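# Sort loose wooden strips into matching colour rows

## Task

Place every loose wooden strip into the existing row that has the same colour as that strip, then release the gripper(s) so nothing is held at the end.

## Robot and tools

Robot: two arms, named left_arm and right_arm, each with six revolute joints and a two-finger gripper. The names are labels only; they do not correspond to the left or right side of a camera picture. left_arm sits on the +y side of the scene.

Frame: one shared scene frame. Origin is on the table surface midway between the arms, +x reaches out across the table, +z is up. Positions are in metres. The printed hand position can be somewhat wrong, especially with the arm stretched far out.

Gripper: fingers extend along the gripper's own +z axis and close along its y axis. end_effector_position marks the spot between the finger pads, roughly 1 cm short of the fingertips.

Tool execute_actions. Argument actions is a list holding zero or one item. An empty list just reports the current state. An item with only steps (1 to 300) is a wait: no new command, it returns once that many control steps (1/30 s each) have elapsed since the previous result, with your reply time counted in. An item with rows (1 to 15 rows) and optional steps (1 to 15, default 15) is a motion: one row is applied per control step, and the final row is reused if steps outnumber rows. Optional pictures (boolean) turns the camera images on or off; by default they are included.

Each row is a single flat list of exactly 14 numbers covering both arms, always all 14 even if one arm stays still: left_arm waist, shoulder, elbow, wrist pitch, wrist yaw, wrist roll, opening, then the same seven for right_arm. The joint values are absolute target angles in radians (not offsets), in the same form as the Joint positions line. Stated ranges per arm: waist -2.880 to 2.880, shoulder 0.000 to 3.142, elbow 0.000 to 3.019, wrist pitch -1.693 to 1.571, wrist yaw -1.571 to 1.571, wrist roll -2.094 to 2.094. Real ends may differ by up to 0.019 rad either way. A target more than 0.019 rad beyond a stated end, and farther out than the joint's last reported angle, makes the whole call rejected and nothing is sent. A target past the real end is clipped there and the result may print "joint sent to its limit" (possibly about an earlier, still-running action); the absence of that line does not prove more travel exists. Opening is an absolute value from -1 (closed) to +1 (fully open, about 0.094 m between pads).

Motion limits: each step, a joint's target is kept within a fixed distance of its measured angle (waist 0.264, shoulder 0.32, elbow 0.276, wrist pitch 0.33, wrist yaw 0.186, wrist roll 0.522 rad), and if the targets would move the gripper more than 70 mm from where it is, all joint targets of that arm are pulled back proportionally. Large moves therefore take several calls. Between calls the arms keep heading to the last row sent, until everything has nearly stopped or a step was HELD; then only a new action moves them further. The simulation runs on while you think and type.

Result lines: the state line gives each arm's end_effector_position and end_effector_quat_wxyz (w,x,y,z). Joint positions and Joint velocities list, per arm, the six joints (rad, rad/s) then the pad gap (m, m/s). grip_measured is the measured opening on the command scale; each gripper may read off by up to about 1 mm, consistently. "joint command not followed" means a clearance check altered or blocked some joint targets; the rest of the row still ran. HELD marks steps where your row, fully or partly, was not sent. MOTOR HOT appears from 85 °C; at 100 °C an OVER-TEMPERATURE FAULT stops that arm and its gripper and it drops.

Gripping: away from the extremes, fingers go to where grip_measured equals your command. To hold something keep commanding below grip_measured: about 0.03 below for a firm hold, less for a gentle one. Pad force caps near 50 to 62 N; very thin parts (under ~2 mm) get less. First contact can spike higher.

Tool zoom_image: camera is cam_head_left or cam_head_right (both 504x504); region is [x0, y0, x1, y1] in image pixels, top-left origin, at most 504 by 504. Returns an enlarged view of the latest image.

Tool finished_scene: argument scene is the integer number of the current scene. It ends that scene permanently and reports whether the goal held; the goal must remain true afterwards. Replying without any tool call ends everything.

Cautions: nothing may leave the table, knocked or dropped. Do not let the arms collide or press on each other. Avoid dropping strips, slipping, slamming, hard impacts and very strong pushes. Occasional external tugs on held parts or pushes on loose items can happen, so recheck positions. Long holding heats motors; release once strips are placed, and open the grippers at the end. Smooth, economical motion is preferred.

Each tool is called after "Request:" by a JSON object that holds its "fn" and its "kwargs", one argument or row to a line.

## Session

Request:
{"fn": "execute_actions", "kwargs": {
  "actions": []
}}

Scene clock: 0.00 s of 5700.00 s.
left_arm: end_effector_position=(+0.2044, +0.6524, +0.3944) grip_measured=+1.000 end_effector_quat_wxyz=(-0.006, +0.386, +0.902, +0.192) | right_arm: end_effector_position=(+0.3109, -0.0480, +0.1205) grip_measured=+1.000 end_effector_quat_wxyz=(+0.544, +0.046, +0.760, +0.353)
Joint positions: left_arm=[ 1.16   1.237  1.534 -1.487 -0.074  1.822  0.094] | right_arm=[1.025 1.475 0.303 0.984 0.55  0.736 0.094]
Joint velocities: left_arm=[ 0.005 -0.015 -0.022 -0.002  0.022 -0.066  0.   ] | right_arm=[ 0.005 -0.024 -0.012 -0.022 -0.022  0.037  0.   ]
Motor temperatures (°C, as the motors report them): left_arm=[23 22 24 23 25 22] | right_arm=[23 23 26 24 26 23]

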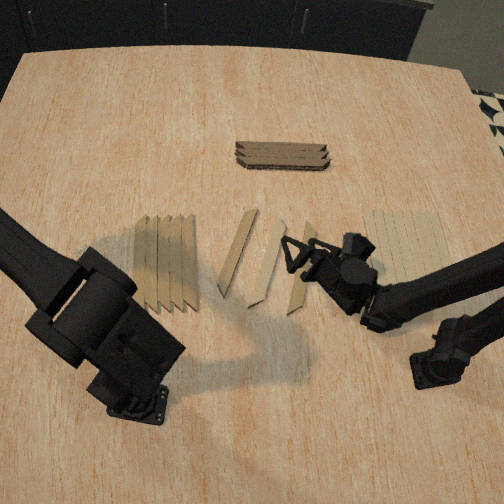

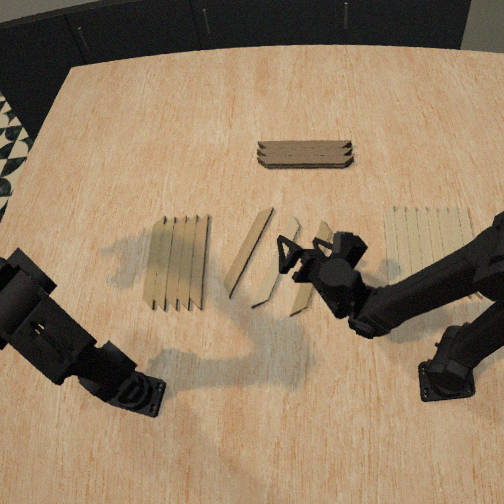

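Request:
{"fn": "execute_actions", "kwargs": {
  "actions": [
    {"rows":[[0.6,1.237,1.2,-1.53,0,0,1,0.6,1.237,1.0,0,0,0,1]]}
  ],
  "pictures": false
}}

Request:
{"fn": "execute_actions", "kwargs": {
  "actions": [
    {"rows":[[0.6,1.237,1.2,-1.53,0,0,1,-0.8,1.0,0.8,-1.37,0,0,1]]}
  ],
  "pictures": false
}}

Request:
{"fn": "execute_actions", "kwargs": {
  "actions": [
    {"steps":90}
  ]
}}

Request:
{"fn": "zoom_image", "kwargs": {
  "camera": "cam_head_left",
  "region": [120,120,480,340]
}}

Scene clock: 9.20 s of 5700.00 s.
left_arm: end_effector_position=(+0.3077, +0.4269, +0.2431) grip_measured=+1.000 end_effector_quat_wxyz=(+0.000, +0.204, +0.979, -0.003) | right_arm: end_effector_position=(+0.4577, -0.0354, +0.2489) grip_measured=+1.000 end_effector_quat_wxyz=(+0.537, -0.187, +0.787, +0.242)
Joint positions: left_arm=[ 0.559  1.246  1.188 -1.516  0.005  0.809  0.094] | right_arm=[0.629 1.275 0.76  0.202 0.02  0.196 0.094]
Joint velocities: left_arm=[-0.103 -0.015 -0.012 -0.027 -0.051 -2.821  0.   ] | right_arm=[-0.239 -0.073  1.145 -1.346 -0.125 -0.623  0.   ]
Motor temperatures (°C, as the motors report them): left_arm=[23 22 26 23 25 22] | right_arm=[23 23 27 24 26 23]
Steps of this call (steps 1 to 90: nothing new was sent; then 5.70 s passed at rest; steps 91 to 105: all 15 steps of this action). Readings (joint positions):
91: left_arm=[1.152 1.235 1.520 -1.487 -0.064 1.788] | right_arm=[1.015 1.467 0.309 0.957 0.512 0.704]
92: left_arm=[1.134 1.226 1.490 -1.487 -0.053 1.746] | right_arm=[0.992 1.452 0.324 0.906 0.467 0.664]
94: left_arm=[1.069 1.215 1.411 -1.488 -0.034 1.662] | right_arm=[0.927 1.411 0.368 0.810 0.381 0.584]
98: left_arm=[0.883 1.223 1.266 -1.497 -0.013 1.443] | right_arm=[0.781 1.335 0.486 0.618 0.200 0.420]
105: the state above

Scene clock: 9.70 s of 5700.00 s.
left_arm: end_effector_position=(+0.3017, +0.4399, +0.2434) grip_measured=+1.000 end_effector_quat_wxyz=(-0.001, -0.195, +0.981, -0.001) | right_arm: end_effector_position=(+0.4337, -0.3903, +0.2174) grip_measured=+1.000 end_effector_quat_wxyz=(+0.331, +0.042, +0.943, +0.000)
Joint positions: left_arm=[ 0.598  1.245  1.188 -1.517  0.002  0.046  0.094] | right_arm=[-0.091  0.998  0.797 -0.694  0.001  0.046  0.094]
Joint velocities: left_arm=[-0.015 -0.005 -0.022  0.002 -0.007 -0.256  0.   ] | right_arm=[-1.841 -0.005  0.007 -2.093  0.037 -0.154  0.   ]
Motor temperatures (°C, as the motors report them): left_arm=[23 22 26 23 25 22] | right_arm=[23 23 27 24 26 23]
Steps of this call (steps 1 to 15: all 15 steps of this action). Readings (joint positions):
1: left_arm=[0.560 1.245 1.188 -1.516 0.005 0.712] | right_arm=[0.615 1.266 0.788 0.159 0.011 0.179]
2: left_arm=[0.566 1.245 1.188 -1.517 0.005 0.614] | right_arm=[0.593 1.244 0.799 0.116 0.006 0.164]
4: left_arm=[0.583 1.245 1.188 -1.517 0.003 0.418] | right_arm=[0.525 1.178 0.797 0.011 0.002 0.137]
8: left_arm=[0.598 1.245 1.188 -1.517 0.002 0.177] | right_arm=[0.328 1.058 0.797 -0.229 0.001 0.091]
15: the state above

Scene clock: 12.70 s of 5700.00 s.
left_arm: end_effector_position=(+0.3017, +0.4399, +0.2434) grip_measured=+1.000 end_effector_quat_wxyz=(-0.001, -0.211, +0.977, -0.001) | right_arm: end_effector_position=(+0.2126, -0.5460, +0.1634) grip_measured=+1.000 end_effector_quat_wxyz=(+0.003, +0.377, +0.926, -0.002)
Joint positions: left_arm=[ 0.598  1.245  1.188 -1.517  0.002  0.012  0.094] | right_arm=[-0.811  0.999  0.797 -1.361  0.002  0.012  0.094]
Joint velocities: left_arm=[ 0.005 -0.005  0.022 -0.002 -0.007 -0.037  0.   ] | right_arm=[-0.024 -0.005 -0.027 -0.017 -0.007 -0.066  0.   ]
Motor temperatures (°C, as the motors report them): left_arm=[23 22 27 23 25 22] | right_arm=[23 23 27 24 26 23]
Steps of this call (steps 1 to 30: the robot went on to your last target; steps 31 to 90: nothing new was sent). Readings (joint positions):
1: left_arm=[0.598 1.245 1.188 -1.517 0.002 0.039] | right_arm=[-0.155 0.999 0.797 -0.767 0.001 0.043]
2: left_arm=[0.598 1.245 1.188 -1.517 0.002 0.034] | right_arm=[-0.220 0.999 0.797 -0.840 0.001 0.039]
4: left_arm=[0.598 1.245 1.188 -1.517 0.002 0.026] | right_arm=[-0.356 0.999 0.797 -0.992 0.001 0.033]
8: left_arm=[0.598 1.245 1.188 -1.517 0.002 0.018] | right_arm=[-0.662 0.999 0.797 -1.274 0.001 0.022]
90: the state above
All arms were judged still, so your last target was given up. Only a new action makes them travel on or press farther. Fingers that are still opening or closing keep moving.

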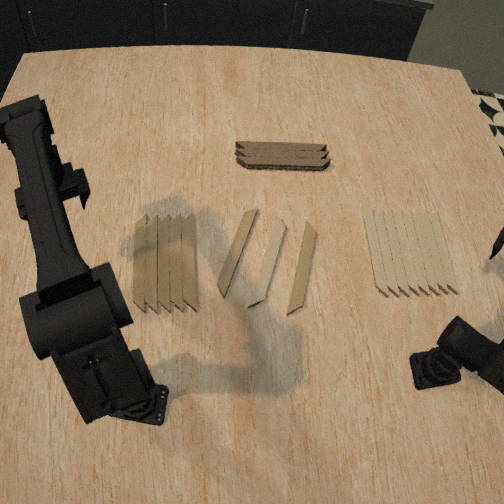

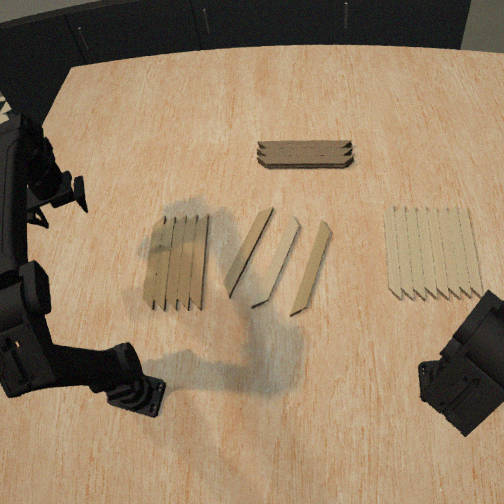

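Region (120, 120, 480, 340) of cam_head_left's 504x504 image, scaled by 1.400, with more detail than that image has.

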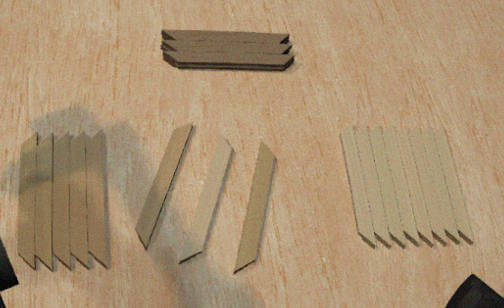

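Request:
{"fn": "execute_actions", "kwargs": {
  "actions": [
    {"rows":[[0.161,1.6,1.2,-1.17,0,0,1,0.5,1.5,1.0,-1.07,0,0,1]]}
  ],
  "pictures": false
}}

Request:
{"fn": "execute_actions", "kwargs": {
  "actions": [
    {"steps":45}
  ]
}}

Request:
{"fn": "execute_actions", "kwargs": {
  "actions": [
    {"rows":[[0.161,1.2,0.7,-1.07,0,0,1,0.5,1.9,1.4,-1.07,0,0,1]]}
  ],
  "pictures": false
}}

Request:
{"fn": "execute_actions", "kwargs": {
  "actions": [
    {"steps":40}
  ]
}}

Scene clock: 28.43 s of 5700.00 s.
left_arm: end_effector_position=(+0.4321, +0.2805, +0.0996) grip_measured=+1.000 end_effector_quat_wxyz=(-0.023, +0.020, +1.000, -0.001) | right_arm: end_effector_position=(+0.3980, -0.4098, +0.0581) grip_measured=+1.000 end_effector_quat_wxyz=(-0.045, +0.055, +0.997, -0.000)
Joint positions: left_arm=[ 0.132  1.621  1.188 -1.184  0.003  0.012  0.094] | right_arm=[-0.147  1.52   0.94  -1.082  0.004  0.012  0.094]
Joint velocities: left_arm=[-0.396  0.181 -0.017  0.051 -0.066 -0.022  0.   ] | right_arm=[ 1.763  0.239 -0.002  0.056  0.007 -0.037  0.   ]
Motor temperatures (°C, as the motors report them): left_arm=[23 23 28 23 25 22] | right_arm=[23 23 28 24 26 23]
Steps of this call (steps 1 to 90: nothing new was sent; then 12.23 s passed at rest; steps 91 to 105: all 15 steps of this action). Readings (joint positions):
91: left_arm=[0.591 1.251 1.188 -1.500 -0.002 0.012] | right_arm=[-0.802 1.007 0.799 -1.344 0.005 0.012]
92: left_arm=[0.574 1.264 1.188 -1.465 -0.003 0.012] | right_arm=[-0.777 1.028 0.807 -1.310 0.006 0.012]
94: left_arm=[0.520 1.312 1.188 -1.398 -0.003 0.012] | right_arm=[-0.704 1.105 0.839 -1.244 0.006 0.012]
98: left_arm=[0.379 1.447 1.188 -1.293 -0.003 0.012] | right_arm=[-0.533 1.307 0.911 -1.147 0.006 0.012]
105: the state above

Scene clock: 29.93 s of 5700.00 s.
left_arm: end_effector_position=(+0.4326, +0.2933, +0.1025) grip_measured=+1.000 end_effector_quat_wxyz=(-0.019, +0.006, +1.000, -0.001) | right_arm: end_effector_position=(+0.3538, -0.1734, +0.0651) grip_measured=+1.000 end_effector_quat_wxyz=(-0.030, -0.270, +0.962, -0.008)
Joint positions: left_arm=[ 0.16   1.613  1.187 -1.182  0.002  0.012  0.094] | right_arm=[ 0.507  1.517  0.96  -1.075 -0.001  0.008  0.094]
Joint velocities: left_arm=[-0.015  0.015  0.002 -0.002  0.037 -0.095  0.   ] | right_arm=[-0.005  0.005 -0.002 -0.002  0.022 -0.022  0.   ]
Motor temperatures (°C, as the motors report them): left_arm=[23 23 28 23 25 22] | right_arm=[23 23 28 24 26 23]
Steps of this call (steps 1 to 45: the robot went on to your last target). Readings (joint positions):
1: left_arm=[0.124 1.624 1.187 -1.183 0.003 0.012] | right_arm=[-0.086 1.525 0.940 -1.080 0.004 0.012]
2: left_arm=[0.122 1.624 1.187 -1.183 0.003 0.012] | right_arm=[-0.024 1.525 0.940 -1.079 0.003 0.012]
4: left_arm=[0.132 1.619 1.187 -1.182 0.003 0.012] | right_arm=[0.098 1.525 0.943 -1.078 0.003 0.012]
8: left_arm=[0.157 1.613 1.187 -1.182 0.002 0.012] | right_arm=[0.344 1.525 0.948 -1.076 0.002 0.012]
45: the state above
All arms were judged still, so your last target was given up. Only a new action makes them travel on or press farther. Fingers that are still opening or closing keep moving.

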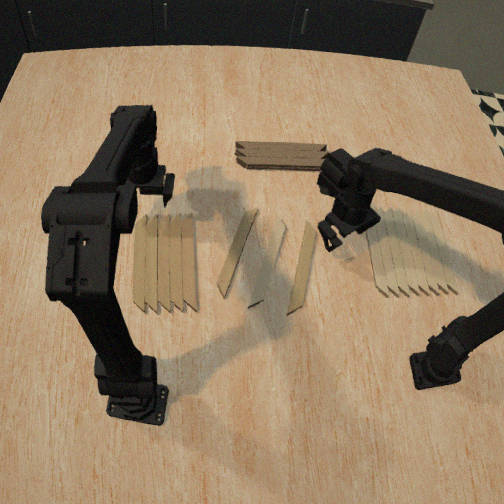

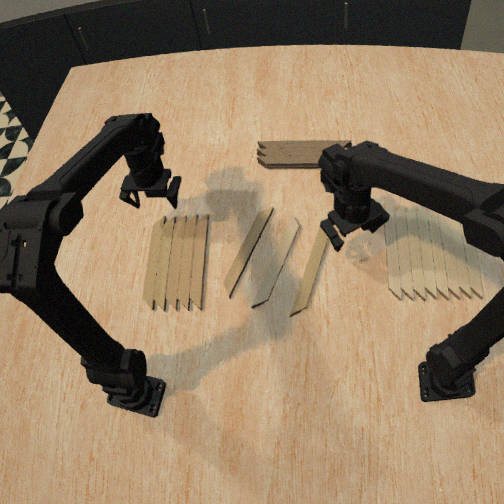

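Scene clock: 30.43 s of 5700.00 s.
left_arm: end_effector_position=(+0.2587, +0.2933, +0.0748) grip_measured=+1.000 end_effector_quat_wxyz=(-0.012, +0.006, +1.000, -0.001) | right_arm: end_effector_position=(+0.4835, -0.0935, +0.0189) grip_measured=+1.000 end_effector_quat_wxyz=(-0.022, -0.269, +0.963, -0.007)
Joint positions: left_arm=[ 0.16   1.187  0.677 -1.085  0.002  0.012  0.094] | right_arm=[ 0.506  1.921  1.375 -1.071  0.001  0.011  0.094]
Joint velocities: left_arm=[-0.005  0.132 -0.032  0.012  0.007 -0.007  0.   ] | right_arm=[-0.015 -0.015 -0.007 -0.046 -0.007  0.022  0.   ]
Motor temperatures (°C, as the motors report them): left_arm=[23 23 28 23 25 22] | right_arm=[23 24 29 24 26 23]
Steps of this call (steps 1 to 15: all 15 steps of this action). Readings (joint positions):
1: left_arm=[0.160 1.593 1.160 -1.157 0.002 0.012] | right_arm=[0.507 1.530 0.972 -1.080 -0.001 0.008]
2: left_arm=[0.160 1.551 1.101 -1.122 0.002 0.012] | right_arm=[0.507 1.561 1.003 -1.086 -0.001 0.008]
4: left_arm=[0.160 1.426 0.957 -1.101 0.002 0.012] | right_arm=[0.507 1.661 1.097 -1.086 -0.001 0.008]
8: left_arm=[0.160 1.186 0.712 -1.094 0.002 0.012] | right_arm=[0.507 1.865 1.310 -1.078 -0.001 0.008]
15: the state above

Scene clock: 31.77 s of 5700.00 s.
left_arm: end_effector_position=(+0.2587, +0.2933, +0.0736) grip_measured=+1.000 end_effector_quat_wxyz=(-0.014, +0.006, +1.000, -0.001) | right_arm: end_effector_position=(+0.4835, -0.0935, +0.0189) grip_measured=+1.000 end_effector_quat_wxyz=(-0.022, -0.269, +0.963, -0.007)
Joint positions: left_arm=[ 0.16   1.191  0.677 -1.084  0.002  0.012  0.094] | right_arm=[ 0.506  1.921  1.375 -1.071  0.001  0.011  0.094]
Joint velocities: left_arm=[-0.024 -0.015 -0.007 -0.012 -0.037 -0.007  0.   ] | right_arm=[-0.005  0.024 -0.012  0.007 -0.154  0.007  0.   ]
Motor temperatures (°C, as the motors report them): left_arm=[23 23 28 23 25 22] | right_arm=[23 24 29 24 26 23]
Steps of this call (steps 1 to 15: the robot went on to your last target; steps 16 to 40: nothing new was sent). Readings (joint positions):
1: left_arm=[0.160 1.190 0.677 -1.084 0.002 0.012] | right_arm=[0.506 1.921 1.375 -1.071 0.001 0.011]
2: left_arm=[0.160 1.191 0.677 -1.084 0.002 0.012] | right_arm=[0.506 1.921 1.375 -1.071 0.001 0.011]
4: left_arm=[0.160 1.191 0.677 -1.084 0.002 0.012] | right_arm=[0.506 1.921 1.375 -1.071 0.001 0.011]
8: left_arm=[0.160 1.191 0.677 -1.084 0.002 0.012] | right_arm=[0.506 1.921 1.375 -1.071 0.001 0.011]
40: the state above
All arms were judged still, so your last target was given up. Only a new action makes them travel on or press farther. Fingers that are still opening or closing keep moving.

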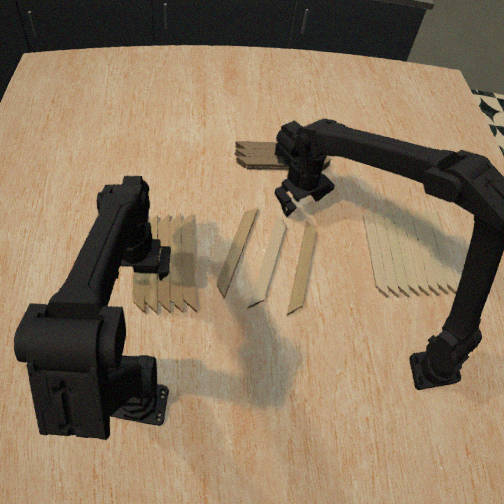

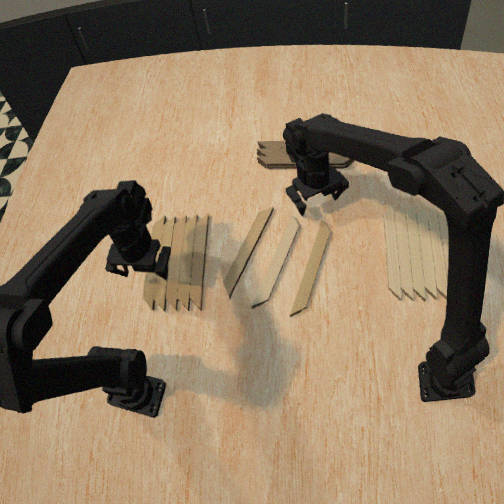

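Request:
{"fn": "execute_actions", "kwargs": {
  "actions": [
    {"rows":[[-0.382,1.57,1.06,-1.02,0,-0.15,0.2,0.4,1.4,1.0,-1.1,0,-1.83,0.1]]}
  ],
  "pictures": false
}}

Request:
{"fn": "execute_actions", "kwargs": {
  "actions": [
    {"steps":30}
  ]
}}

Request:
{"fn": "zoom_image", "kwargs": {
  "camera": "cam_head_right",
  "region": [130,130,370,330]
}}

Scene clock: 49.57 s of 5700.00 s.
left_arm: end_effector_position=(+0.3418, +0.0649, +0.0707) grip_measured=+0.203 end_effector_quat_wxyz=(+0.006, +0.226, +0.974, -0.004) | right_arm: end_effector_position=(+0.3854, -0.2028, +0.1436) grip_measured=+0.103 end_effector_quat_wxyz=(-0.062, +0.712, -0.699, +0.022)
Joint positions: left_arm=[-0.413  1.566  1.036 -1.026  0.003 -0.117  0.056] | right_arm=[ 0.4    1.335  0.996 -1.1   -0.001 -1.141  0.052]
Joint velocities: left_arm=[-0.425 -0.005  0.037  0.002  0.037 -0.125 -0.001] | right_arm=[-0.005 -0.015 -0.007 -0.002 -0.066 -2.864  0.   ]
Motor temperatures (°C, as the motors report them): left_arm=[23 23 28 23 25 22] | right_arm=[23 25 29 24 26 23]
Steps of this call (steps 1 to 90: nothing new was sent; then 14.30 s passed at rest; steps 91 to 105: all 15 steps of this action). Readings (joint positions):
91: left_arm=[0.150 1.203 0.685 -1.084 -0.003 -0.000] | right_arm=[0.503 1.910 1.357 -1.065 0.000 -0.030]
92: left_arm=[0.122 1.233 0.708 -1.084 -0.004 -0.013] | right_arm=[0.499 1.883 1.315 -1.062 -0.000 -0.082]
94: left_arm=[0.045 1.324 0.778 -1.077 -0.004 -0.034] | right_arm=[0.481 1.800 1.204 -1.065 -0.001 -0.188]
98: left_arm=[-0.127 1.480 0.921 -1.053 -0.004 -0.067] | right_arm=[0.430 1.584 1.028 -1.089 -0.001 -0.455]
105: the state above

Scene clock: 50.57 s of 5700.00 s.
left_arm: end_effector_position=(+0.3490, +0.0757, +0.0710) grip_measured=+0.203 end_effector_quat_wxyz=(+0.007, +0.201, +0.980, -0.003) | right_arm: end_effector_position=(+0.3855, -0.2028, +0.1197) grip_measured=+0.103 end_effector_quat_wxyz=(-0.026, +0.905, -0.423, +0.021)
Joint positions: left_arm=[-0.383  1.566  1.037 -1.026  0.002 -0.138  0.056] | right_arm=[ 0.4    1.4    0.996 -1.1   -0.001 -1.817  0.052]
Joint velocities: left_arm=[ 0.005 -0.005 -0.002  0.002  0.051 -0.095 -0.   ] | right_arm=[-0.015  0.015 -0.002 -0.002 -0.037 -0.066  0.   ]
Motor temperatures (°C, as the motors report them): left_arm=[23 23 28 23 25 22] | right_arm=[23 25 29 24 26 23]
Steps of this call (steps 1 to 30: the robot went on to your last target). Readings (joint positions):
1: left_arm=[-0.421 1.566 1.037 -1.026 0.004 -0.120] | right_arm=[0.400 1.338 0.996 -1.100 -0.001 -1.239]
2: left_arm=[-0.421 1.566 1.037 -1.026 0.004 -0.123] | right_arm=[0.400 1.345 0.996 -1.100 -0.001 -1.338]
4: left_arm=[-0.409 1.566 1.037 -1.026 0.003 -0.128] | right_arm=[0.400 1.367 0.996 -1.100 -0.001 -1.509]
8: left_arm=[-0.385 1.566 1.037 -1.026 0.002 -0.134] | right_arm=[0.400 1.398 0.996 -1.100 -0.001 -1.693]
30: the state above

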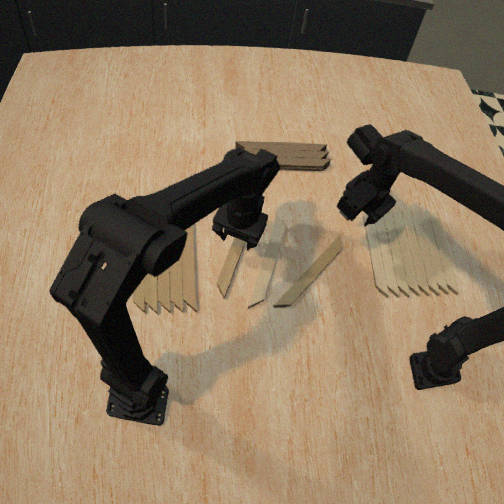

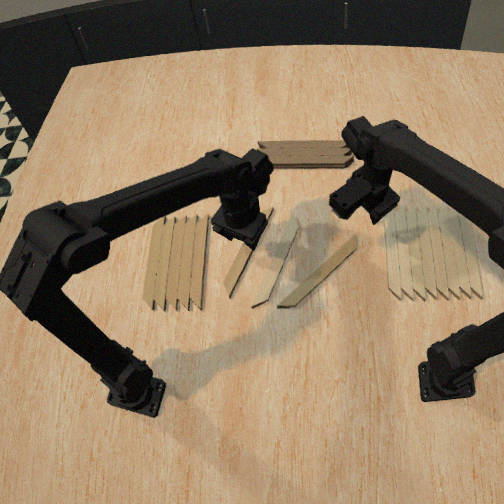

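Region (130, 130, 370, 330) of cam_head_right's 504x504 image, scaled by 2.100, with more detail than that image has.

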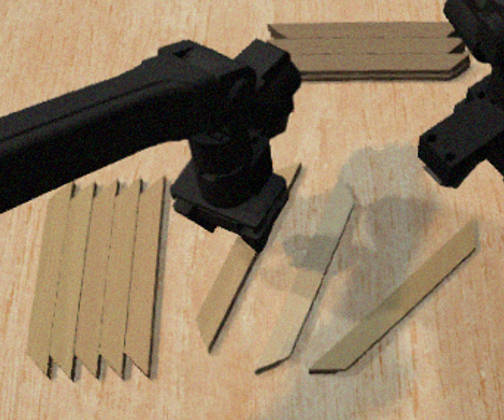

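Request:
{"fn": "execute_actions", "kwargs": {
  "actions": [
    {"rows":[[-0.382,1.59,1.04,-0.99,0,-0.15,0.3,0.3,1.4,1.0,-1.1,0,-1.83,0.1],[-0.382,1.59,1.04,-0.99,0,-0.15,0.3,0.3,1.4,1.0,-1.1,0,-1.83,0.1],[-0.382,1.59,1.04,-0.99,0,-0.15,0.3,0.3,1.4,1.0,-1.1,0,-1.83,0.1],[-0.382,1.625,1.01,-0.93,0,-0.15,0.3,0.3,1.4,1.0,-1.1,0,-1.83,0.1]]}
  ]
}}

Request:
{"fn": "zoom_image", "kwargs": {
  "camera": "cam_head_right",
  "region": [190,190,330,320]
}}

Request:
{"fn": "zoom_image", "kwargs": {
  "camera": "cam_head_left",
  "region": [180,190,320,320]
}}

Scene clock: 54.97 s of 5700.00 s.
left_arm: end_effector_position=(+0.3502, +0.0750, +0.0404) grip_measured=+0.297 end_effector_quat_wxyz=(+0.006, +0.201, +0.980, -0.003) | right_arm: end_effector_position=(+0.4016, -0.2414, +0.1197) grip_measured=+0.103 end_effector_quat_wxyz=(-0.025, +0.882, -0.470, +0.023)
Joint positions: left_arm=[-0.383  1.616  1.004 -0.945  0.002 -0.138  0.061] | right_arm=[ 0.294  1.4    0.996 -1.1    0.001 -1.818  0.052]
Joint velocities: left_arm=[ 0.005 -0.005 -0.027  0.032 -0.037  0.022  0.001] | right_arm=[ 0.005 -0.005 -0.012 -0.032 -0.007 -0.022 -0.   ]
Motor temperatures (°C, as the motors report them): left_arm=[23 23 29 23 25 22] | right_arm=[23 25 29 24 26 23]
Steps of this call (steps 1 to 15: the robot went on to your last target; steps 16 to 90: nothing new was sent; then 0.90 s passed at rest; steps 91 to 105: all 15 steps of this action). Readings (joint positions):
91: left_arm=[-0.383 1.566 1.037 -1.023 0.002 -0.138] | right_arm=[0.394 1.400 0.996 -1.100 -0.003 -1.818]
92: left_arm=[-0.383 1.566 1.037 -1.017 0.002 -0.138] | right_arm=[0.381 1.400 0.996 -1.100 -0.004 -1.818]
94: left_arm=[-0.383 1.569 1.033 -0.996 0.002 -0.138] | right_arm=[0.339 1.400 0.996 -1.100 -0.002 -1.818]
98: left_arm=[-0.383 1.597 1.016 -0.949 0.002 -0.138] | right_arm=[0.294 1.400 0.996 -1.100 0.001 -1.818]
105: the state above

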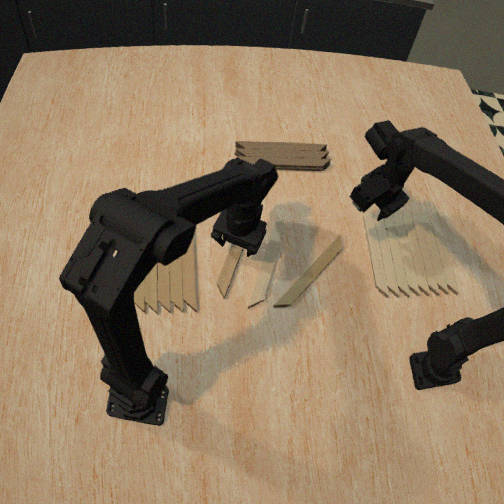

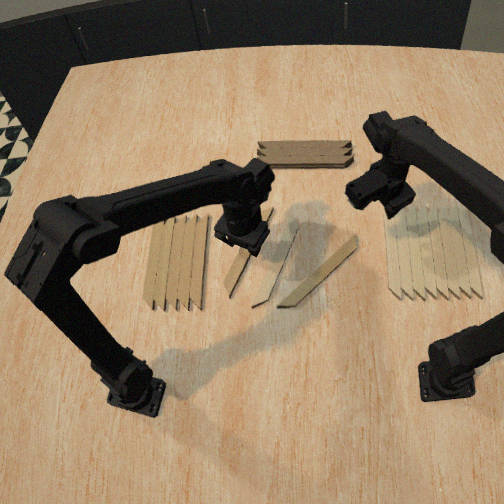

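Region (190, 190, 330, 320) of cam_head_right's 504x504 image, scaled by 3.600, with more detail than that image has; it fills the top 468 rows of this view, and the rest is white.

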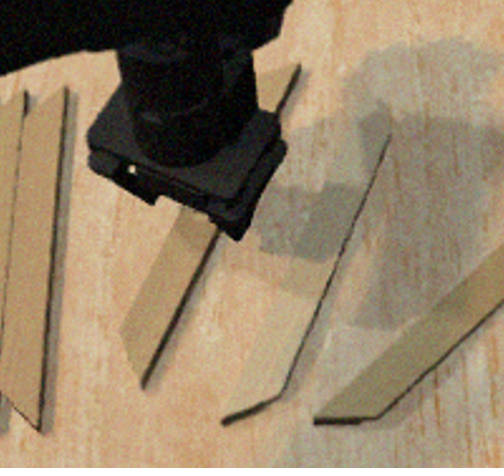

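Region (180, 190, 320, 320) of cam_head_left's 504x504 image, scaled by 3.600, with more detail than that image has; it fills the top 468 rows of this view, and the rest is white.

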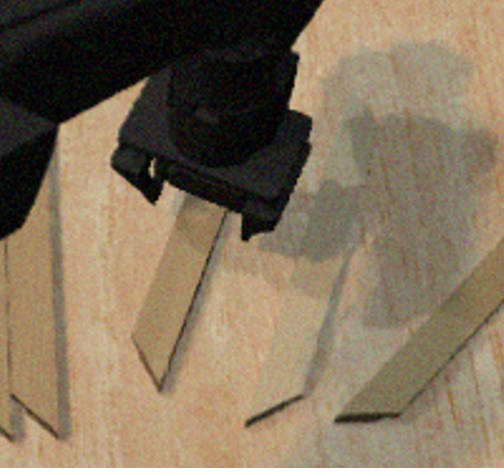

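Good.

Request:
{"fn": "execute_actions", "kwargs": {
  "actions": [
    {"rows":[[-0.382,1.665,0.98,-0.86,0,-0.15,0.3,0.3,1.4,1.0,-1.1,0,-1.83,0.1]]}
  ],
  "pictures": false
}}

Request:
{"fn": "execute_actions", "kwargs": {
  "actions": [
    {"rows":[[-0.382,1.665,0.98,-0.86,0,-0.15,-0.45,0.3,1.4,1.0,-1.1,0,-1.83,0.1]]}
  ],
  "pictures": false
}}

Request:
{"fn": "execute_actions", "kwargs": {
  "actions": [
    {"steps":12}
  ]
}}

Scene clock: 58.13 s of 5700.00 s.
left_arm: end_effector_position=(+0.3529, +0.0734, +0.0200) grip_measured=+0.297 end_effector_quat_wxyz=(+0.014, +0.200, +0.980, -0.005) | right_arm: end_effector_position=(+0.4016, -0.2414, +0.1197) grip_measured=+0.103 end_effector_quat_wxyz=(-0.025, +0.882, -0.470, +0.023)
Joint positions: left_arm=[-0.383  1.649  0.98  -0.872  0.001 -0.139  0.061] | right_arm=[ 0.294  1.4    0.996 -1.1    0.001 -1.819  0.052]
Joint velocities: left_arm=[-0.005 -0.005 -0.012  0.002  0.007  0.022  0.001] | right_arm=[-0.015  0.015  0.002 -0.002  0.037  0.081 -0.001]
Motor temperatures (°C, as the motors report them): left_arm=[23 23 28 23 25 22] | right_arm=[23 25 29 24 26 23]
Steps of this call (steps 1 to 15: the robot went on to your last target; steps 16 to 80: nothing new was sent; steps 81 to 95: all 15 steps of this action). Readings (joint positions):
81: left_arm=[-0.383 1.618 1.000 -0.930 0.002 -0.138] | right_arm=[0.294 1.400 0.996 -1.100 0.001 -1.819]
82: left_arm=[-0.383 1.620 0.995 -0.908 0.002 -0.138] | right_arm=[0.294 1.400 0.996 -1.100 0.001 -1.819]
84: left_arm=[-0.383 1.632 0.988 -0.885 0.002 -0.138] | right_arm=[0.294 1.400 0.996 -1.100 0.001 -1.819]
88: left_arm=[-0.383 1.649 0.980 -0.875 0.002 -0.139] | right_arm=[0.294 1.400 0.996 -1.100 0.001 -1.819]
95: the state above

Scene clock: 58.63 s of 5700.00 s.
left_arm: end_effector_position=(+0.3529, +0.0734, +0.0200) grip_measured=-0.426 end_effector_quat_wxyz=(+0.014, +0.200, +0.980, -0.005) | right_arm: end_effector_position=(+0.4016, -0.2414, +0.1197) grip_measured=+0.103 end_effector_quat_wxyz=(-0.025, +0.882, -0.470, +0.023)
Joint positions: left_arm=[-0.383  1.649  0.98  -0.872  0.001 -0.14   0.027] | right_arm=[ 0.294  1.4    0.996 -1.1    0.001 -1.819  0.052]
Joint velocities: left_arm=[-0.015  0.015 -0.017  0.002 -0.051 -0.007 -0.002] | right_arm=[-0.015  0.005 -0.012 -0.002 -0.007 -0.022 -0.   ]
Motor temperatures (°C, as the motors report them): left_arm=[23 23 28 23 25 22] | right_arm=[23 25 29 24 26 23]
Steps of this call (steps 1 to 15: all 15 steps of this action). Readings (joint positions):
1: left_arm=[-0.383 1.649 0.980 -0.872 0.002 -0.139] | right_arm=[0.294 1.400 0.996 -1.100 0.001 -1.819]
2: left_arm=[-0.383 1.649 0.980 -0.872 0.002 -0.139] | right_arm=[0.294 1.400 0.996 -1.100 0.001 -1.819]
4: left_arm=[-0.383 1.649 0.980 -0.872 0.001 -0.140] | right_arm=[0.294 1.400 0.996 -1.100 0.001 -1.819]
8: left_arm=[-0.383 1.649 0.980 -0.872 0.001 -0.140] | right_arm=[0.294 1.400 0.996 -1.100 0.001 -1.819]
15: the state above

Scene clock: 59.03 s of 5700.00 s.
left_arm: end_effector_position=(+0.3529, +0.0734, +0.0200) grip_measured=-0.426 end_effector_quat_wxyz=(+0.014, +0.200, +0.980, -0.005) | right_arm: end_effector_position=(+0.4016, -0.2414, +0.1197) grip_measured=+0.103 end_effector_quat_wxyz=(-0.025, +0.882, -0.470, +0.023)
Joint positions: left_arm=[-0.383  1.649  0.98  -0.872  0.001 -0.14   0.027] | right_arm=[ 0.294  1.4    0.996 -1.1    0.001 -1.819  0.052]
Joint velocities: left_arm=[ 0.005 -0.005  0.002 -0.012  0.022  0.022  0.001] | right_arm=[ 0.015 -0.005 -0.007 -0.007  0.037  0.022 -0.   ]
Motor temperatures (°C, as the motors report them): left_arm=[23 23 28 23 25 22] | right_arm=[23 25 29 24 26 23]
Steps of this call (steps 1 to 12: the robot went on to your last target). Readings (joint positions):
1: left_arm=[-0.383 1.649 0.980 -0.872 0.001 -0.140] | right_arm=[0.294 1.400 0.996 -1.100 0.001 -1.819]
2: left_arm=[-0.383 1.649 0.980 -0.872 0.001 -0.140] | right_arm=[0.294 1.400 0.996 -1.100 0.001 -1.819]
4: left_arm=[-0.383 1.649 0.980 -0.872 0.001 -0.140] | right_arm=[0.294 1.400 0.996 -1.100 0.001 -1.819]
8: left_arm=[-0.383 1.649 0.980 -0.872 0.001 -0.140] | right_arm=[0.294 1.400 0.996 -1.100 0.001 -1.819]
12: the state above

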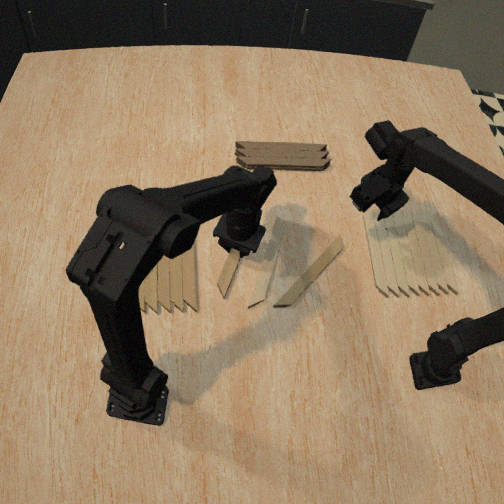

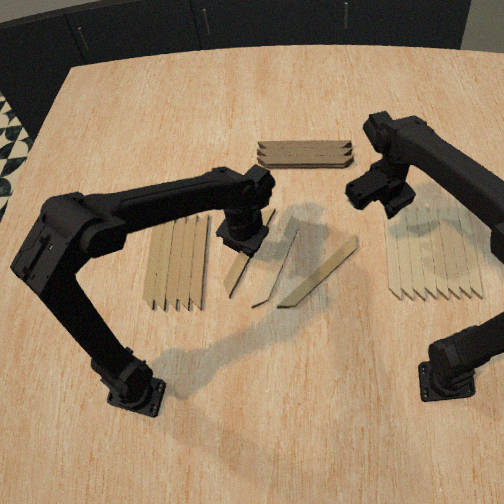

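Request:
{"fn": "execute_actions", "kwargs": {
  "actions": [
    {"rows":[[-0.382,1.6,1.02,-0.96,0,-0.15,-0.46,0.3,1.4,1.0,-1.1,0,-1.83,0.1]],"steps":10}
  ],
  "pictures": false
}}

Request:
{"fn": "execute_actions", "kwargs": {
  "actions": [
    {"rows":[[-0.279,1.496,0.875,-0.93,0,-0.45,-0.46,0.3,1.4,1.0,-1.1,0,-1.83,0.1]]}
  ],
  "pictures": false
}}

Request:
{"fn": "execute_actions", "kwargs": {
  "actions": [
    {"steps":15}
  ]
}}

Request:
{"fn": "zoom_image", "kwargs": {
  "camera": "cam_head_right",
  "region": [140,190,300,330]
}}

Scene clock: 64.20 s of 5700.00 s.
left_arm: end_effector_position=(+0.3428, +0.0795, +0.0372) grip_measured=-0.426 end_effector_quat_wxyz=(-0.000, +0.200, +0.980, -0.001) | right_arm: end_effector_position=(+0.4016, -0.2414, +0.1197) grip_measured=+0.103 end_effector_quat_wxyz=(-0.025, +0.882, -0.470, +0.023)
Joint positions: left_arm=[-0.383  1.609  0.985 -0.946  0.001 -0.14   0.027] | right_arm=[ 0.294  1.4    0.996 -1.1    0.001 -1.819  0.052]
Joint velocities: left_arm=[-0.015 -0.005  0.012 -0.002 -0.037 -0.022  0.001] | right_arm=[-0.005  0.005  0.002  0.017 -0.007 -0.051 -0.001]
Motor temperatures (°C, as the motors report them): left_arm=[23 23 28 23 25 22] | right_arm=[23 25 29 24 26 23]
Steps of this call (steps 1 to 15: the robot went on to your last target; steps 16 to 90: nothing new was sent; then 1.83 s passed at rest; steps 91 to 100: all 10 steps of this action). Readings (joint positions):
91: left_arm=[-0.383 1.648 0.982 -0.885 0.001 -0.140] | right_arm=[0.294 1.400 0.996 -1.100 0.001 -1.819]
92: left_arm=[-0.383 1.644 0.983 -0.908 0.001 -0.140] | right_arm=[0.294 1.400 0.996 -1.100 0.001 -1.819]
94: left_arm=[-0.383 1.631 0.983 -0.935 0.001 -0.140] | right_arm=[0.294 1.400 0.996 -1.100 0.001 -1.819]
98: left_arm=[-0.383 1.611 0.984 -0.946 0.001 -0.140] | right_arm=[0.294 1.400 0.996 -1.100 0.001 -1.819]
100: the state above

Scene clock: 64.70 s of 5700.00 s.
left_arm: end_effector_position=(+0.3235, +0.1395, +0.0397) grip_measured=-0.426 end_effector_quat_wxyz=(+0.001, +0.002, +1.000, +0.000) | right_arm: end_effector_position=(+0.4016, -0.2414, +0.1197) grip_measured=+0.103 end_effector_quat_wxyz=(-0.025, +0.882, -0.470, +0.023)
Joint positions: left_arm=[-0.271  1.498  0.859 -0.931 -0.001 -0.427  0.027] | right_arm=[ 0.294  1.4    0.996 -1.1    0.001 -1.819  0.052]
Joint velocities: left_arm=[-0.015 -0.005 -0.002 -0.012 -0.037 -0.081  0.001] | right_arm=[-0.005 -0.005 -0.002  0.012  0.066 -0.007  0.   ]
Motor temperatures (°C, as the motors report them): left_arm=[23 23 28 23 25 22] | right_arm=[23 25 29 24 26 23]
Steps of this call (steps 1 to 15: all 15 steps of this action). Readings (joint positions):
1: left_arm=[-0.376 1.601 0.972 -0.940 0.004 -0.185] | right_arm=[0.294 1.400 0.996 -1.100 0.001 -1.819]
2: left_arm=[-0.363 1.582 0.946 -0.932 0.005 -0.235] | right_arm=[0.294 1.400 0.996 -1.100 0.001 -1.819]
4: left_arm=[-0.317 1.534 0.888 -0.931 0.003 -0.308] | right_arm=[0.294 1.400 0.996 -1.100 0.001 -1.819]
8: left_arm=[-0.264 1.498 0.859 -0.931 -0.001 -0.387] | right_arm=[0.294 1.400 0.996 -1.100 0.001 -1.819]
15: the state above

Scene clock: 65.20 s of 5700.00 s.
left_arm: end_effector_position=(+0.3235, +0.1395, +0.0397) grip_measured=-0.426 end_effector_quat_wxyz=(+0.001, -0.003, +1.000, +0.000) | right_arm: end_effector_position=(+0.4016, -0.2414, +0.1197) grip_measured=+0.103 end_effector_quat_wxyz=(-0.025, +0.882, -0.470, +0.023)
Joint positions: left_arm=[-0.271  1.498  0.859 -0.931 -0.001 -0.437  0.027] | right_arm=[ 0.294  1.4    0.996 -1.1    0.001 -1.819  0.052]
Joint velocities: left_arm=[ 0.005 -0.015  0.007 -0.012 -0.022  0.007 -0.   ] | right_arm=[ 0.005 -0.005 -0.007  0.007  0.037 -0.022  0.   ]
Motor temperatures (°C, as the motors report them): left_arm=[23 23 28 23 25 22] | right_arm=[23 25 29 24 26 23]
Steps of this call (steps 1 to 15: the robot went on to your last target). Readings (joint positions):
1: left_arm=[-0.271 1.498 0.859 -0.931 -0.001 -0.429] | right_arm=[0.294 1.400 0.996 -1.100 0.001 -1.819]
2: left_arm=[-0.271 1.498 0.859 -0.931 -0.001 -0.431] | right_arm=[0.294 1.400 0.996 -1.100 0.001 -1.819]
4: left_arm=[-0.271 1.498 0.859 -0.931 -0.001 -0.433] | right_arm=[0.294 1.400 0.996 -1.100 0.001 -1.819]
8: left_arm=[-0.271 1.498 0.859 -0.931 -0.001 -0.436] | right_arm=[0.294 1.400 0.996 -1.100 0.001 -1.819]
15: the state above

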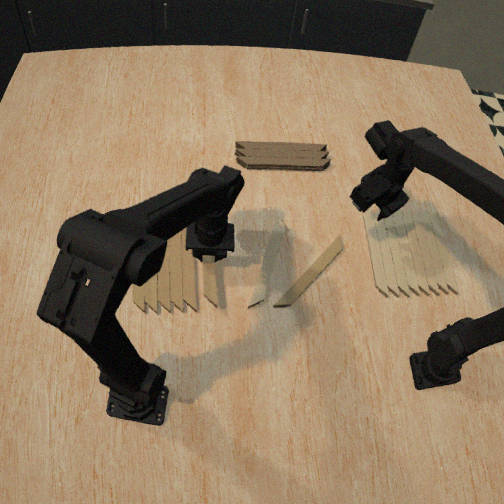

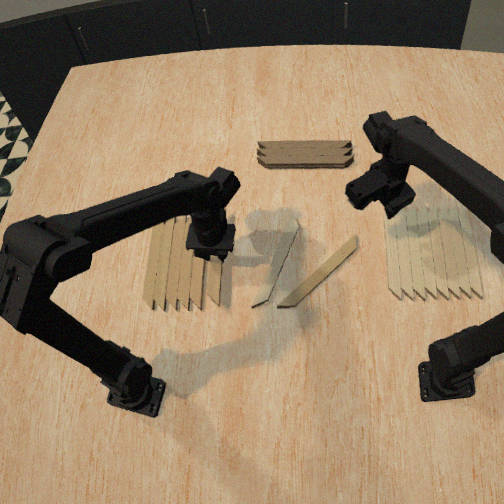

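Region (140, 190, 300, 330) of cam_head_right's 504x504 image, scaled by 3.150, with more detail than that image has; it fills the top 441 rows of this view, and the rest is white.

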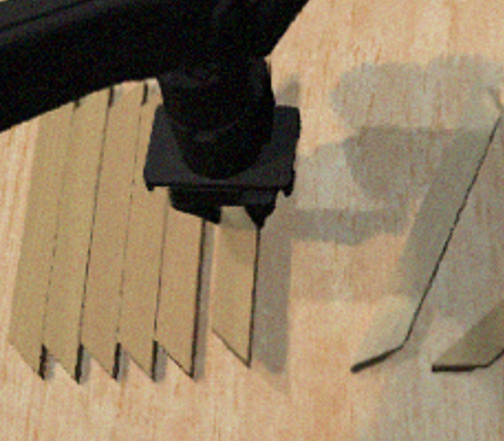

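Request:
{"fn": "execute_actions", "kwargs": {
  "actions": [
    {"rows":[[-0.29,1.535,0.83,-0.87,0,-0.45,-0.46,0.6,1.5,1.1,-1.1,0,-1.83,0.1]]}
  ],
  "pictures": false
}}

Request:
{"fn": "execute_actions", "kwargs": {
  "actions": [
    {"rows":[[-0.29,1.535,0.83,-0.87,0,-0.45,-0.3,0.6,1.5,1.1,-1.1,0,-1.83,0.1]],"steps":8}
  ],
  "pictures": false
}}

Request:
{"fn": "execute_actions", "kwargs": {
  "actions": [
    {"rows":[[-0.29,1.42,0.93,-1.05,0,-0.45,-0.3,0.6,1.5,1.1,-1.1,0,-1.83,0.1]],"steps":12}
  ],
  "pictures": false
}}

Request:
{"fn": "execute_actions", "kwargs": {
  "actions": [
    {"rows":[[0.3,1.35,0.95,-1.15,0,0.5,0.3,0.873,1.68,1.2,-1.05,0,-1.83,0.2]]}
  ],
  "pictures": false
}}

Request:
{"fn": "execute_actions", "kwargs": {
  "actions": [
    {"steps":15}
  ]
}}

Request:
{"fn": "zoom_image", "kwargs": {
  "camera": "cam_head_left",
  "region": [170,180,370,330]
}}

Request:
{"fn": "zoom_image", "kwargs": {
  "camera": "cam_head_right",
  "region": [170,180,370,330]
}}

Scene clock: 76.30 s of 5700.00 s.
left_arm: end_effector_position=(+0.3148, +0.1388, +0.0199) grip_measured=-0.426 end_effector_quat_wxyz=(-0.006, +0.003, +1.000, +0.003) | right_arm: end_effector_position=(+0.3583, -0.1168, +0.1028) grip_measured=+0.103 end_effector_quat_wxyz=(-0.011, +0.946, -0.323, +0.006)
Joint positions: left_arm=[-0.283  1.525  0.825 -0.884 -0.001 -0.438  0.027] | right_arm=[ 0.617  1.501  1.056 -1.1   -0.002 -1.819  0.052]
Joint velocities: left_arm=[-0.005 -0.005  0.012  0.007 -0.007 -0.051 -0.001] | right_arm=[-0.132 -0.015  0.007 -0.002  0.066  0.081  0.   ]
Motor temperatures (°C, as the motors report them): left_arm=[23 23 28 23 25 22] | right_arm=[23 24 29 24 26 23]
Steps of this call (steps 1 to 15: the robot went on to your last target; steps 16 to 90: nothing new was sent; then 7.60 s passed at rest; steps 91 to 105: all 15 steps of this action). Readings (joint positions):
91: left_arm=[-0.272 1.499 0.855 -0.922 -0.001 -0.438] | right_arm=[0.305 1.403 0.997 -1.100 0.006 -1.819]
92: left_arm=[-0.274 1.500 0.849 -0.905 -0.001 -0.438] | right_arm=[0.330 1.410 1.002 -1.100 0.008 -1.819]
94: left_arm=[-0.278 1.508 0.838 -0.890 -0.001 -0.438] | right_arm=[0.413 1.433 1.016 -1.100 0.008 -1.819]
98: left_arm=[-0.283 1.524 0.825 -0.886 -0.001 -0.438] | right_arm=[0.594 1.489 1.051 -1.100 -0.002 -1.819]
105: the state above

Scene clock: 76.57 s of 5700.00 s.
left_arm: end_effector_position=(+0.3148, +0.1388, +0.0199) grip_measured=-0.303 end_effector_quat_wxyz=(-0.006, +0.003, +1.000, +0.003) | right_arm: end_effector_position=(+0.3604, -0.1196, +0.1028) grip_measured=+0.103 end_effector_quat_wxyz=(-0.011, +0.945, -0.327, +0.006)
Joint positions: left_arm=[-0.283  1.525  0.825 -0.884 -0.001 -0.438  0.033] | right_arm=[ 0.608  1.501  1.056 -1.1   -0.002 -1.819  0.052]
Joint velocities: left_arm=[ 0.005 -0.015 -0.017 -0.002 -0.022 -0.007 -0.001] | right_arm=[ 0.005 -0.005 -0.032 -0.007  0.051  0.022  0.001]
Motor temperatures (°C, as the motors report them): left_arm=[23 23 28 23 25 22] | right_arm=[23 24 29 24 26 23]
Steps of this call (steps 1 to 8: all 8 steps of this action). Readings (joint positions):
1: left_arm=[-0.283 1.525 0.825 -0.884 -0.001 -0.438] | right_arm=[0.613 1.501 1.056 -1.100 -0.002 -1.819]
2: left_arm=[-0.283 1.525 0.825 -0.884 -0.001 -0.438] | right_arm=[0.610 1.501 1.056 -1.100 -0.002 -1.819]
4: left_arm=[-0.283 1.525 0.825 -0.884 -0.001 -0.438] | right_arm=[0.608 1.501 1.056 -1.100 -0.002 -1.819]
8: the state above

Scene clock: 76.97 s of 5700.00 s.
left_arm: end_effector_position=(+0.3257, +0.1336, +0.0888) grip_measured=-0.302 end_effector_quat_wxyz=(+0.020, +0.003, +1.000, -0.009) | right_arm: end_effector_position=(+0.3604, -0.1196, +0.1028) grip_measured=+0.103 end_effector_quat_wxyz=(-0.011, +0.945, -0.327, +0.006)
Joint positions: left_arm=[-0.283  1.405  0.912 -1.035 -0.001 -0.438  0.033] | right_arm=[ 0.608  1.501  1.056 -1.1   -0.002 -1.819  0.052]
Joint velocities: left_arm=[-0.005  0.024 -0.002 -0.09  -0.007  0.022  0.   ] | right_arm=[-0.015  0.005 -0.027  0.027 -0.081 -0.051 -0.   ]
Motor temperatures (°C, as the motors report them): left_arm=[23 23 28 23 25 22] | right_arm=[23 24 29 24 26 23]
Steps of this call (steps 1 to 12: all 12 steps of this action). Readings (joint positions):
1: left_arm=[-0.283 1.520 0.834 -0.914 -0.001 -0.438] | right_arm=[0.608 1.501 1.056 -1.100 -0.002 -1.819]
2: left_arm=[-0.283 1.511 0.846 -0.963 -0.001 -0.438] | right_arm=[0.608 1.501 1.056 -1.100 -0.002 -1.819]
4: left_arm=[-0.283 1.473 0.868 -1.014 -0.001 -0.438] | right_arm=[0.608 1.501 1.056 -1.100 -0.002 -1.819]
8: left_arm=[-0.283 1.411 0.906 -1.033 -0.001 -0.438] | right_arm=[0.608 1.501 1.056 -1.100 -0.002 -1.819]
12: the state above

Scene clock: 77.47 s of 5700.00 s.
left_arm: end_effector_position=(+0.3355, +0.3565, +0.1048) grip_measured=+0.297 end_effector_quat_wxyz=(-0.006, +0.113, +0.994, +0.001) | right_arm: end_effector_position=(+0.3035, +0.0007, +0.0589) grip_measured=+0.197 end_effector_quat_wxyz=(+0.005, +0.982, -0.189, -0.004)
Joint positions: left_arm=[ 0.338  1.363  0.918 -1.136 -0.005  0.403  0.061] | right_arm=[ 0.894  1.693  1.162 -1.053 -0.002 -1.819  0.056]
Joint velocities: left_arm=[-0.269 -0.054  0.012 -0.022  0.037  0.505 -0.   ] | right_arm=[-0.132  0.005  0.007  0.012  0.037 -0.022  0.001]
Motor temperatures (°C, as the motors report them): left_arm=[23 23 28 23 25 22] | right_arm=[23 24 29 24 26 23]
Steps of this call (steps 1 to 15: all 15 steps of this action). Readings (joint positions):
1: left_arm=[-0.269 1.405 0.913 -1.048 0.005 -0.383] | right_arm=[0.617 1.506 1.059 -1.099 0.002 -1.819]
2: left_arm=[-0.239 1.402 0.913 -1.068 0.008 -0.314] | right_arm=[0.635 1.518 1.069 -1.097 0.005 -1.819]
4: left_arm=[-0.135 1.392 0.913 -1.097 0.008 -0.177] | right_arm=[0.700 1.558 1.095 -1.087 0.005 -1.819]
8: left_arm=[0.130 1.376 0.914 -1.118 0.005 0.101] | right_arm=[0.849 1.657 1.154 -1.060 0.001 -1.819]
15: the state above

Scene clock: 77.97 s of 5700.00 s.
left_arm: end_effector_position=(+0.3374, +0.3433, +0.1053) grip_measured=+0.297 end_effector_quat_wxyz=(-0.005, +0.171, +0.985, -0.001) | right_arm: end_effector_position=(+0.3083, -0.0028, +0.0589) grip_measured=+0.197 end_effector_quat_wxyz=(+0.005, +0.981, -0.195, -0.004)
Joint positions: left_arm=[ 0.301  1.362  0.918 -1.137 -0.001  0.485  0.061] | right_arm=[ 0.881  1.693  1.162 -1.053 -0.002 -1.819  0.056]
Joint velocities: left_arm=[-0.005 -0.015  0.012  0.007 -0.022  0.022 -0.   ] | right_arm=[-0.015 -0.015  0.007  0.022  0.022 -0.051  0.   ]
Motor temperatures (°C, as the motors report them): left_arm=[23 23 28 23 25 22] | right_arm=[23 24 29 24 26 23]
Steps of this call (steps 1 to 15: the robot went on to your last target). Readings (joint positions):
1: left_arm=[0.328 1.363 0.918 -1.136 -0.004 0.420] | right_arm=[0.890 1.693 1.162 -1.053 -0.002 -1.819]
2: left_arm=[0.319 1.362 0.918 -1.137 -0.003 0.434] | right_arm=[0.886 1.693 1.162 -1.053 -0.002 -1.819]
4: left_arm=[0.305 1.362 0.918 -1.137 -0.002 0.454] | right_arm=[0.882 1.693 1.162 -1.053 -0.002 -1.819]
8: left_arm=[0.301 1.362 0.918 -1.137 -0.001 0.474] | right_arm=[0.881 1.693 1.162 -1.053 -0.002 -1.819]
15: the state above

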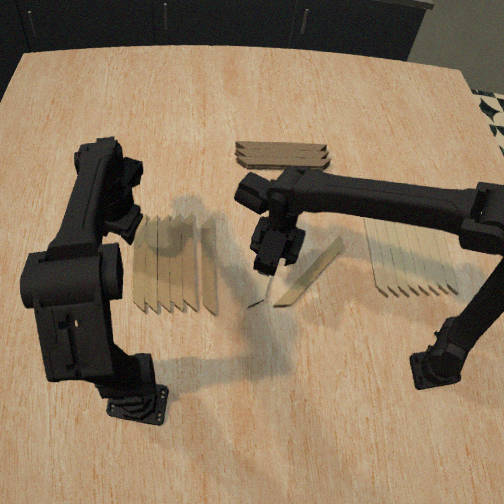

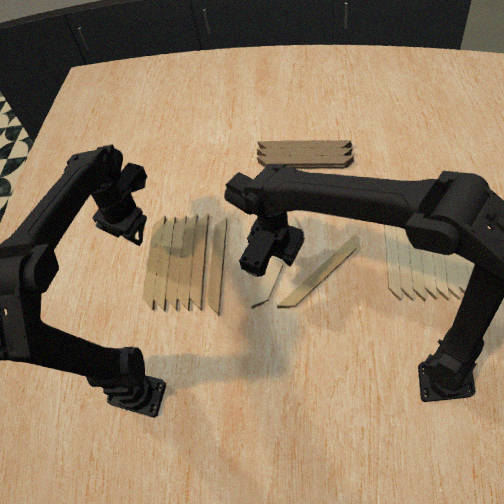

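Region (170, 180, 370, 330) of cam_head_left's 504x504 image, scaled by 2.520, with more detail than that image has; it fills the top 378 rows of this view, and the rest is white.

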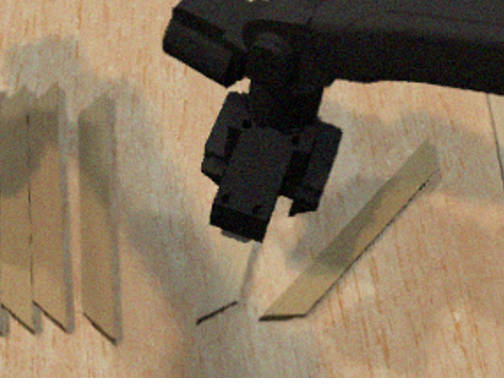

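Region (170, 180, 370, 330) of cam_head_right's 504x504 image, scaled by 2.520, with more detail than that image has; it fills the top 378 rows of this view, and the rest is white.

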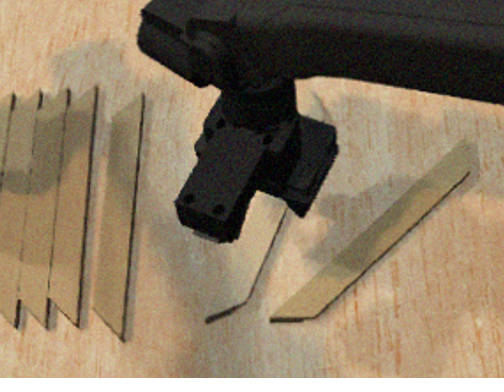

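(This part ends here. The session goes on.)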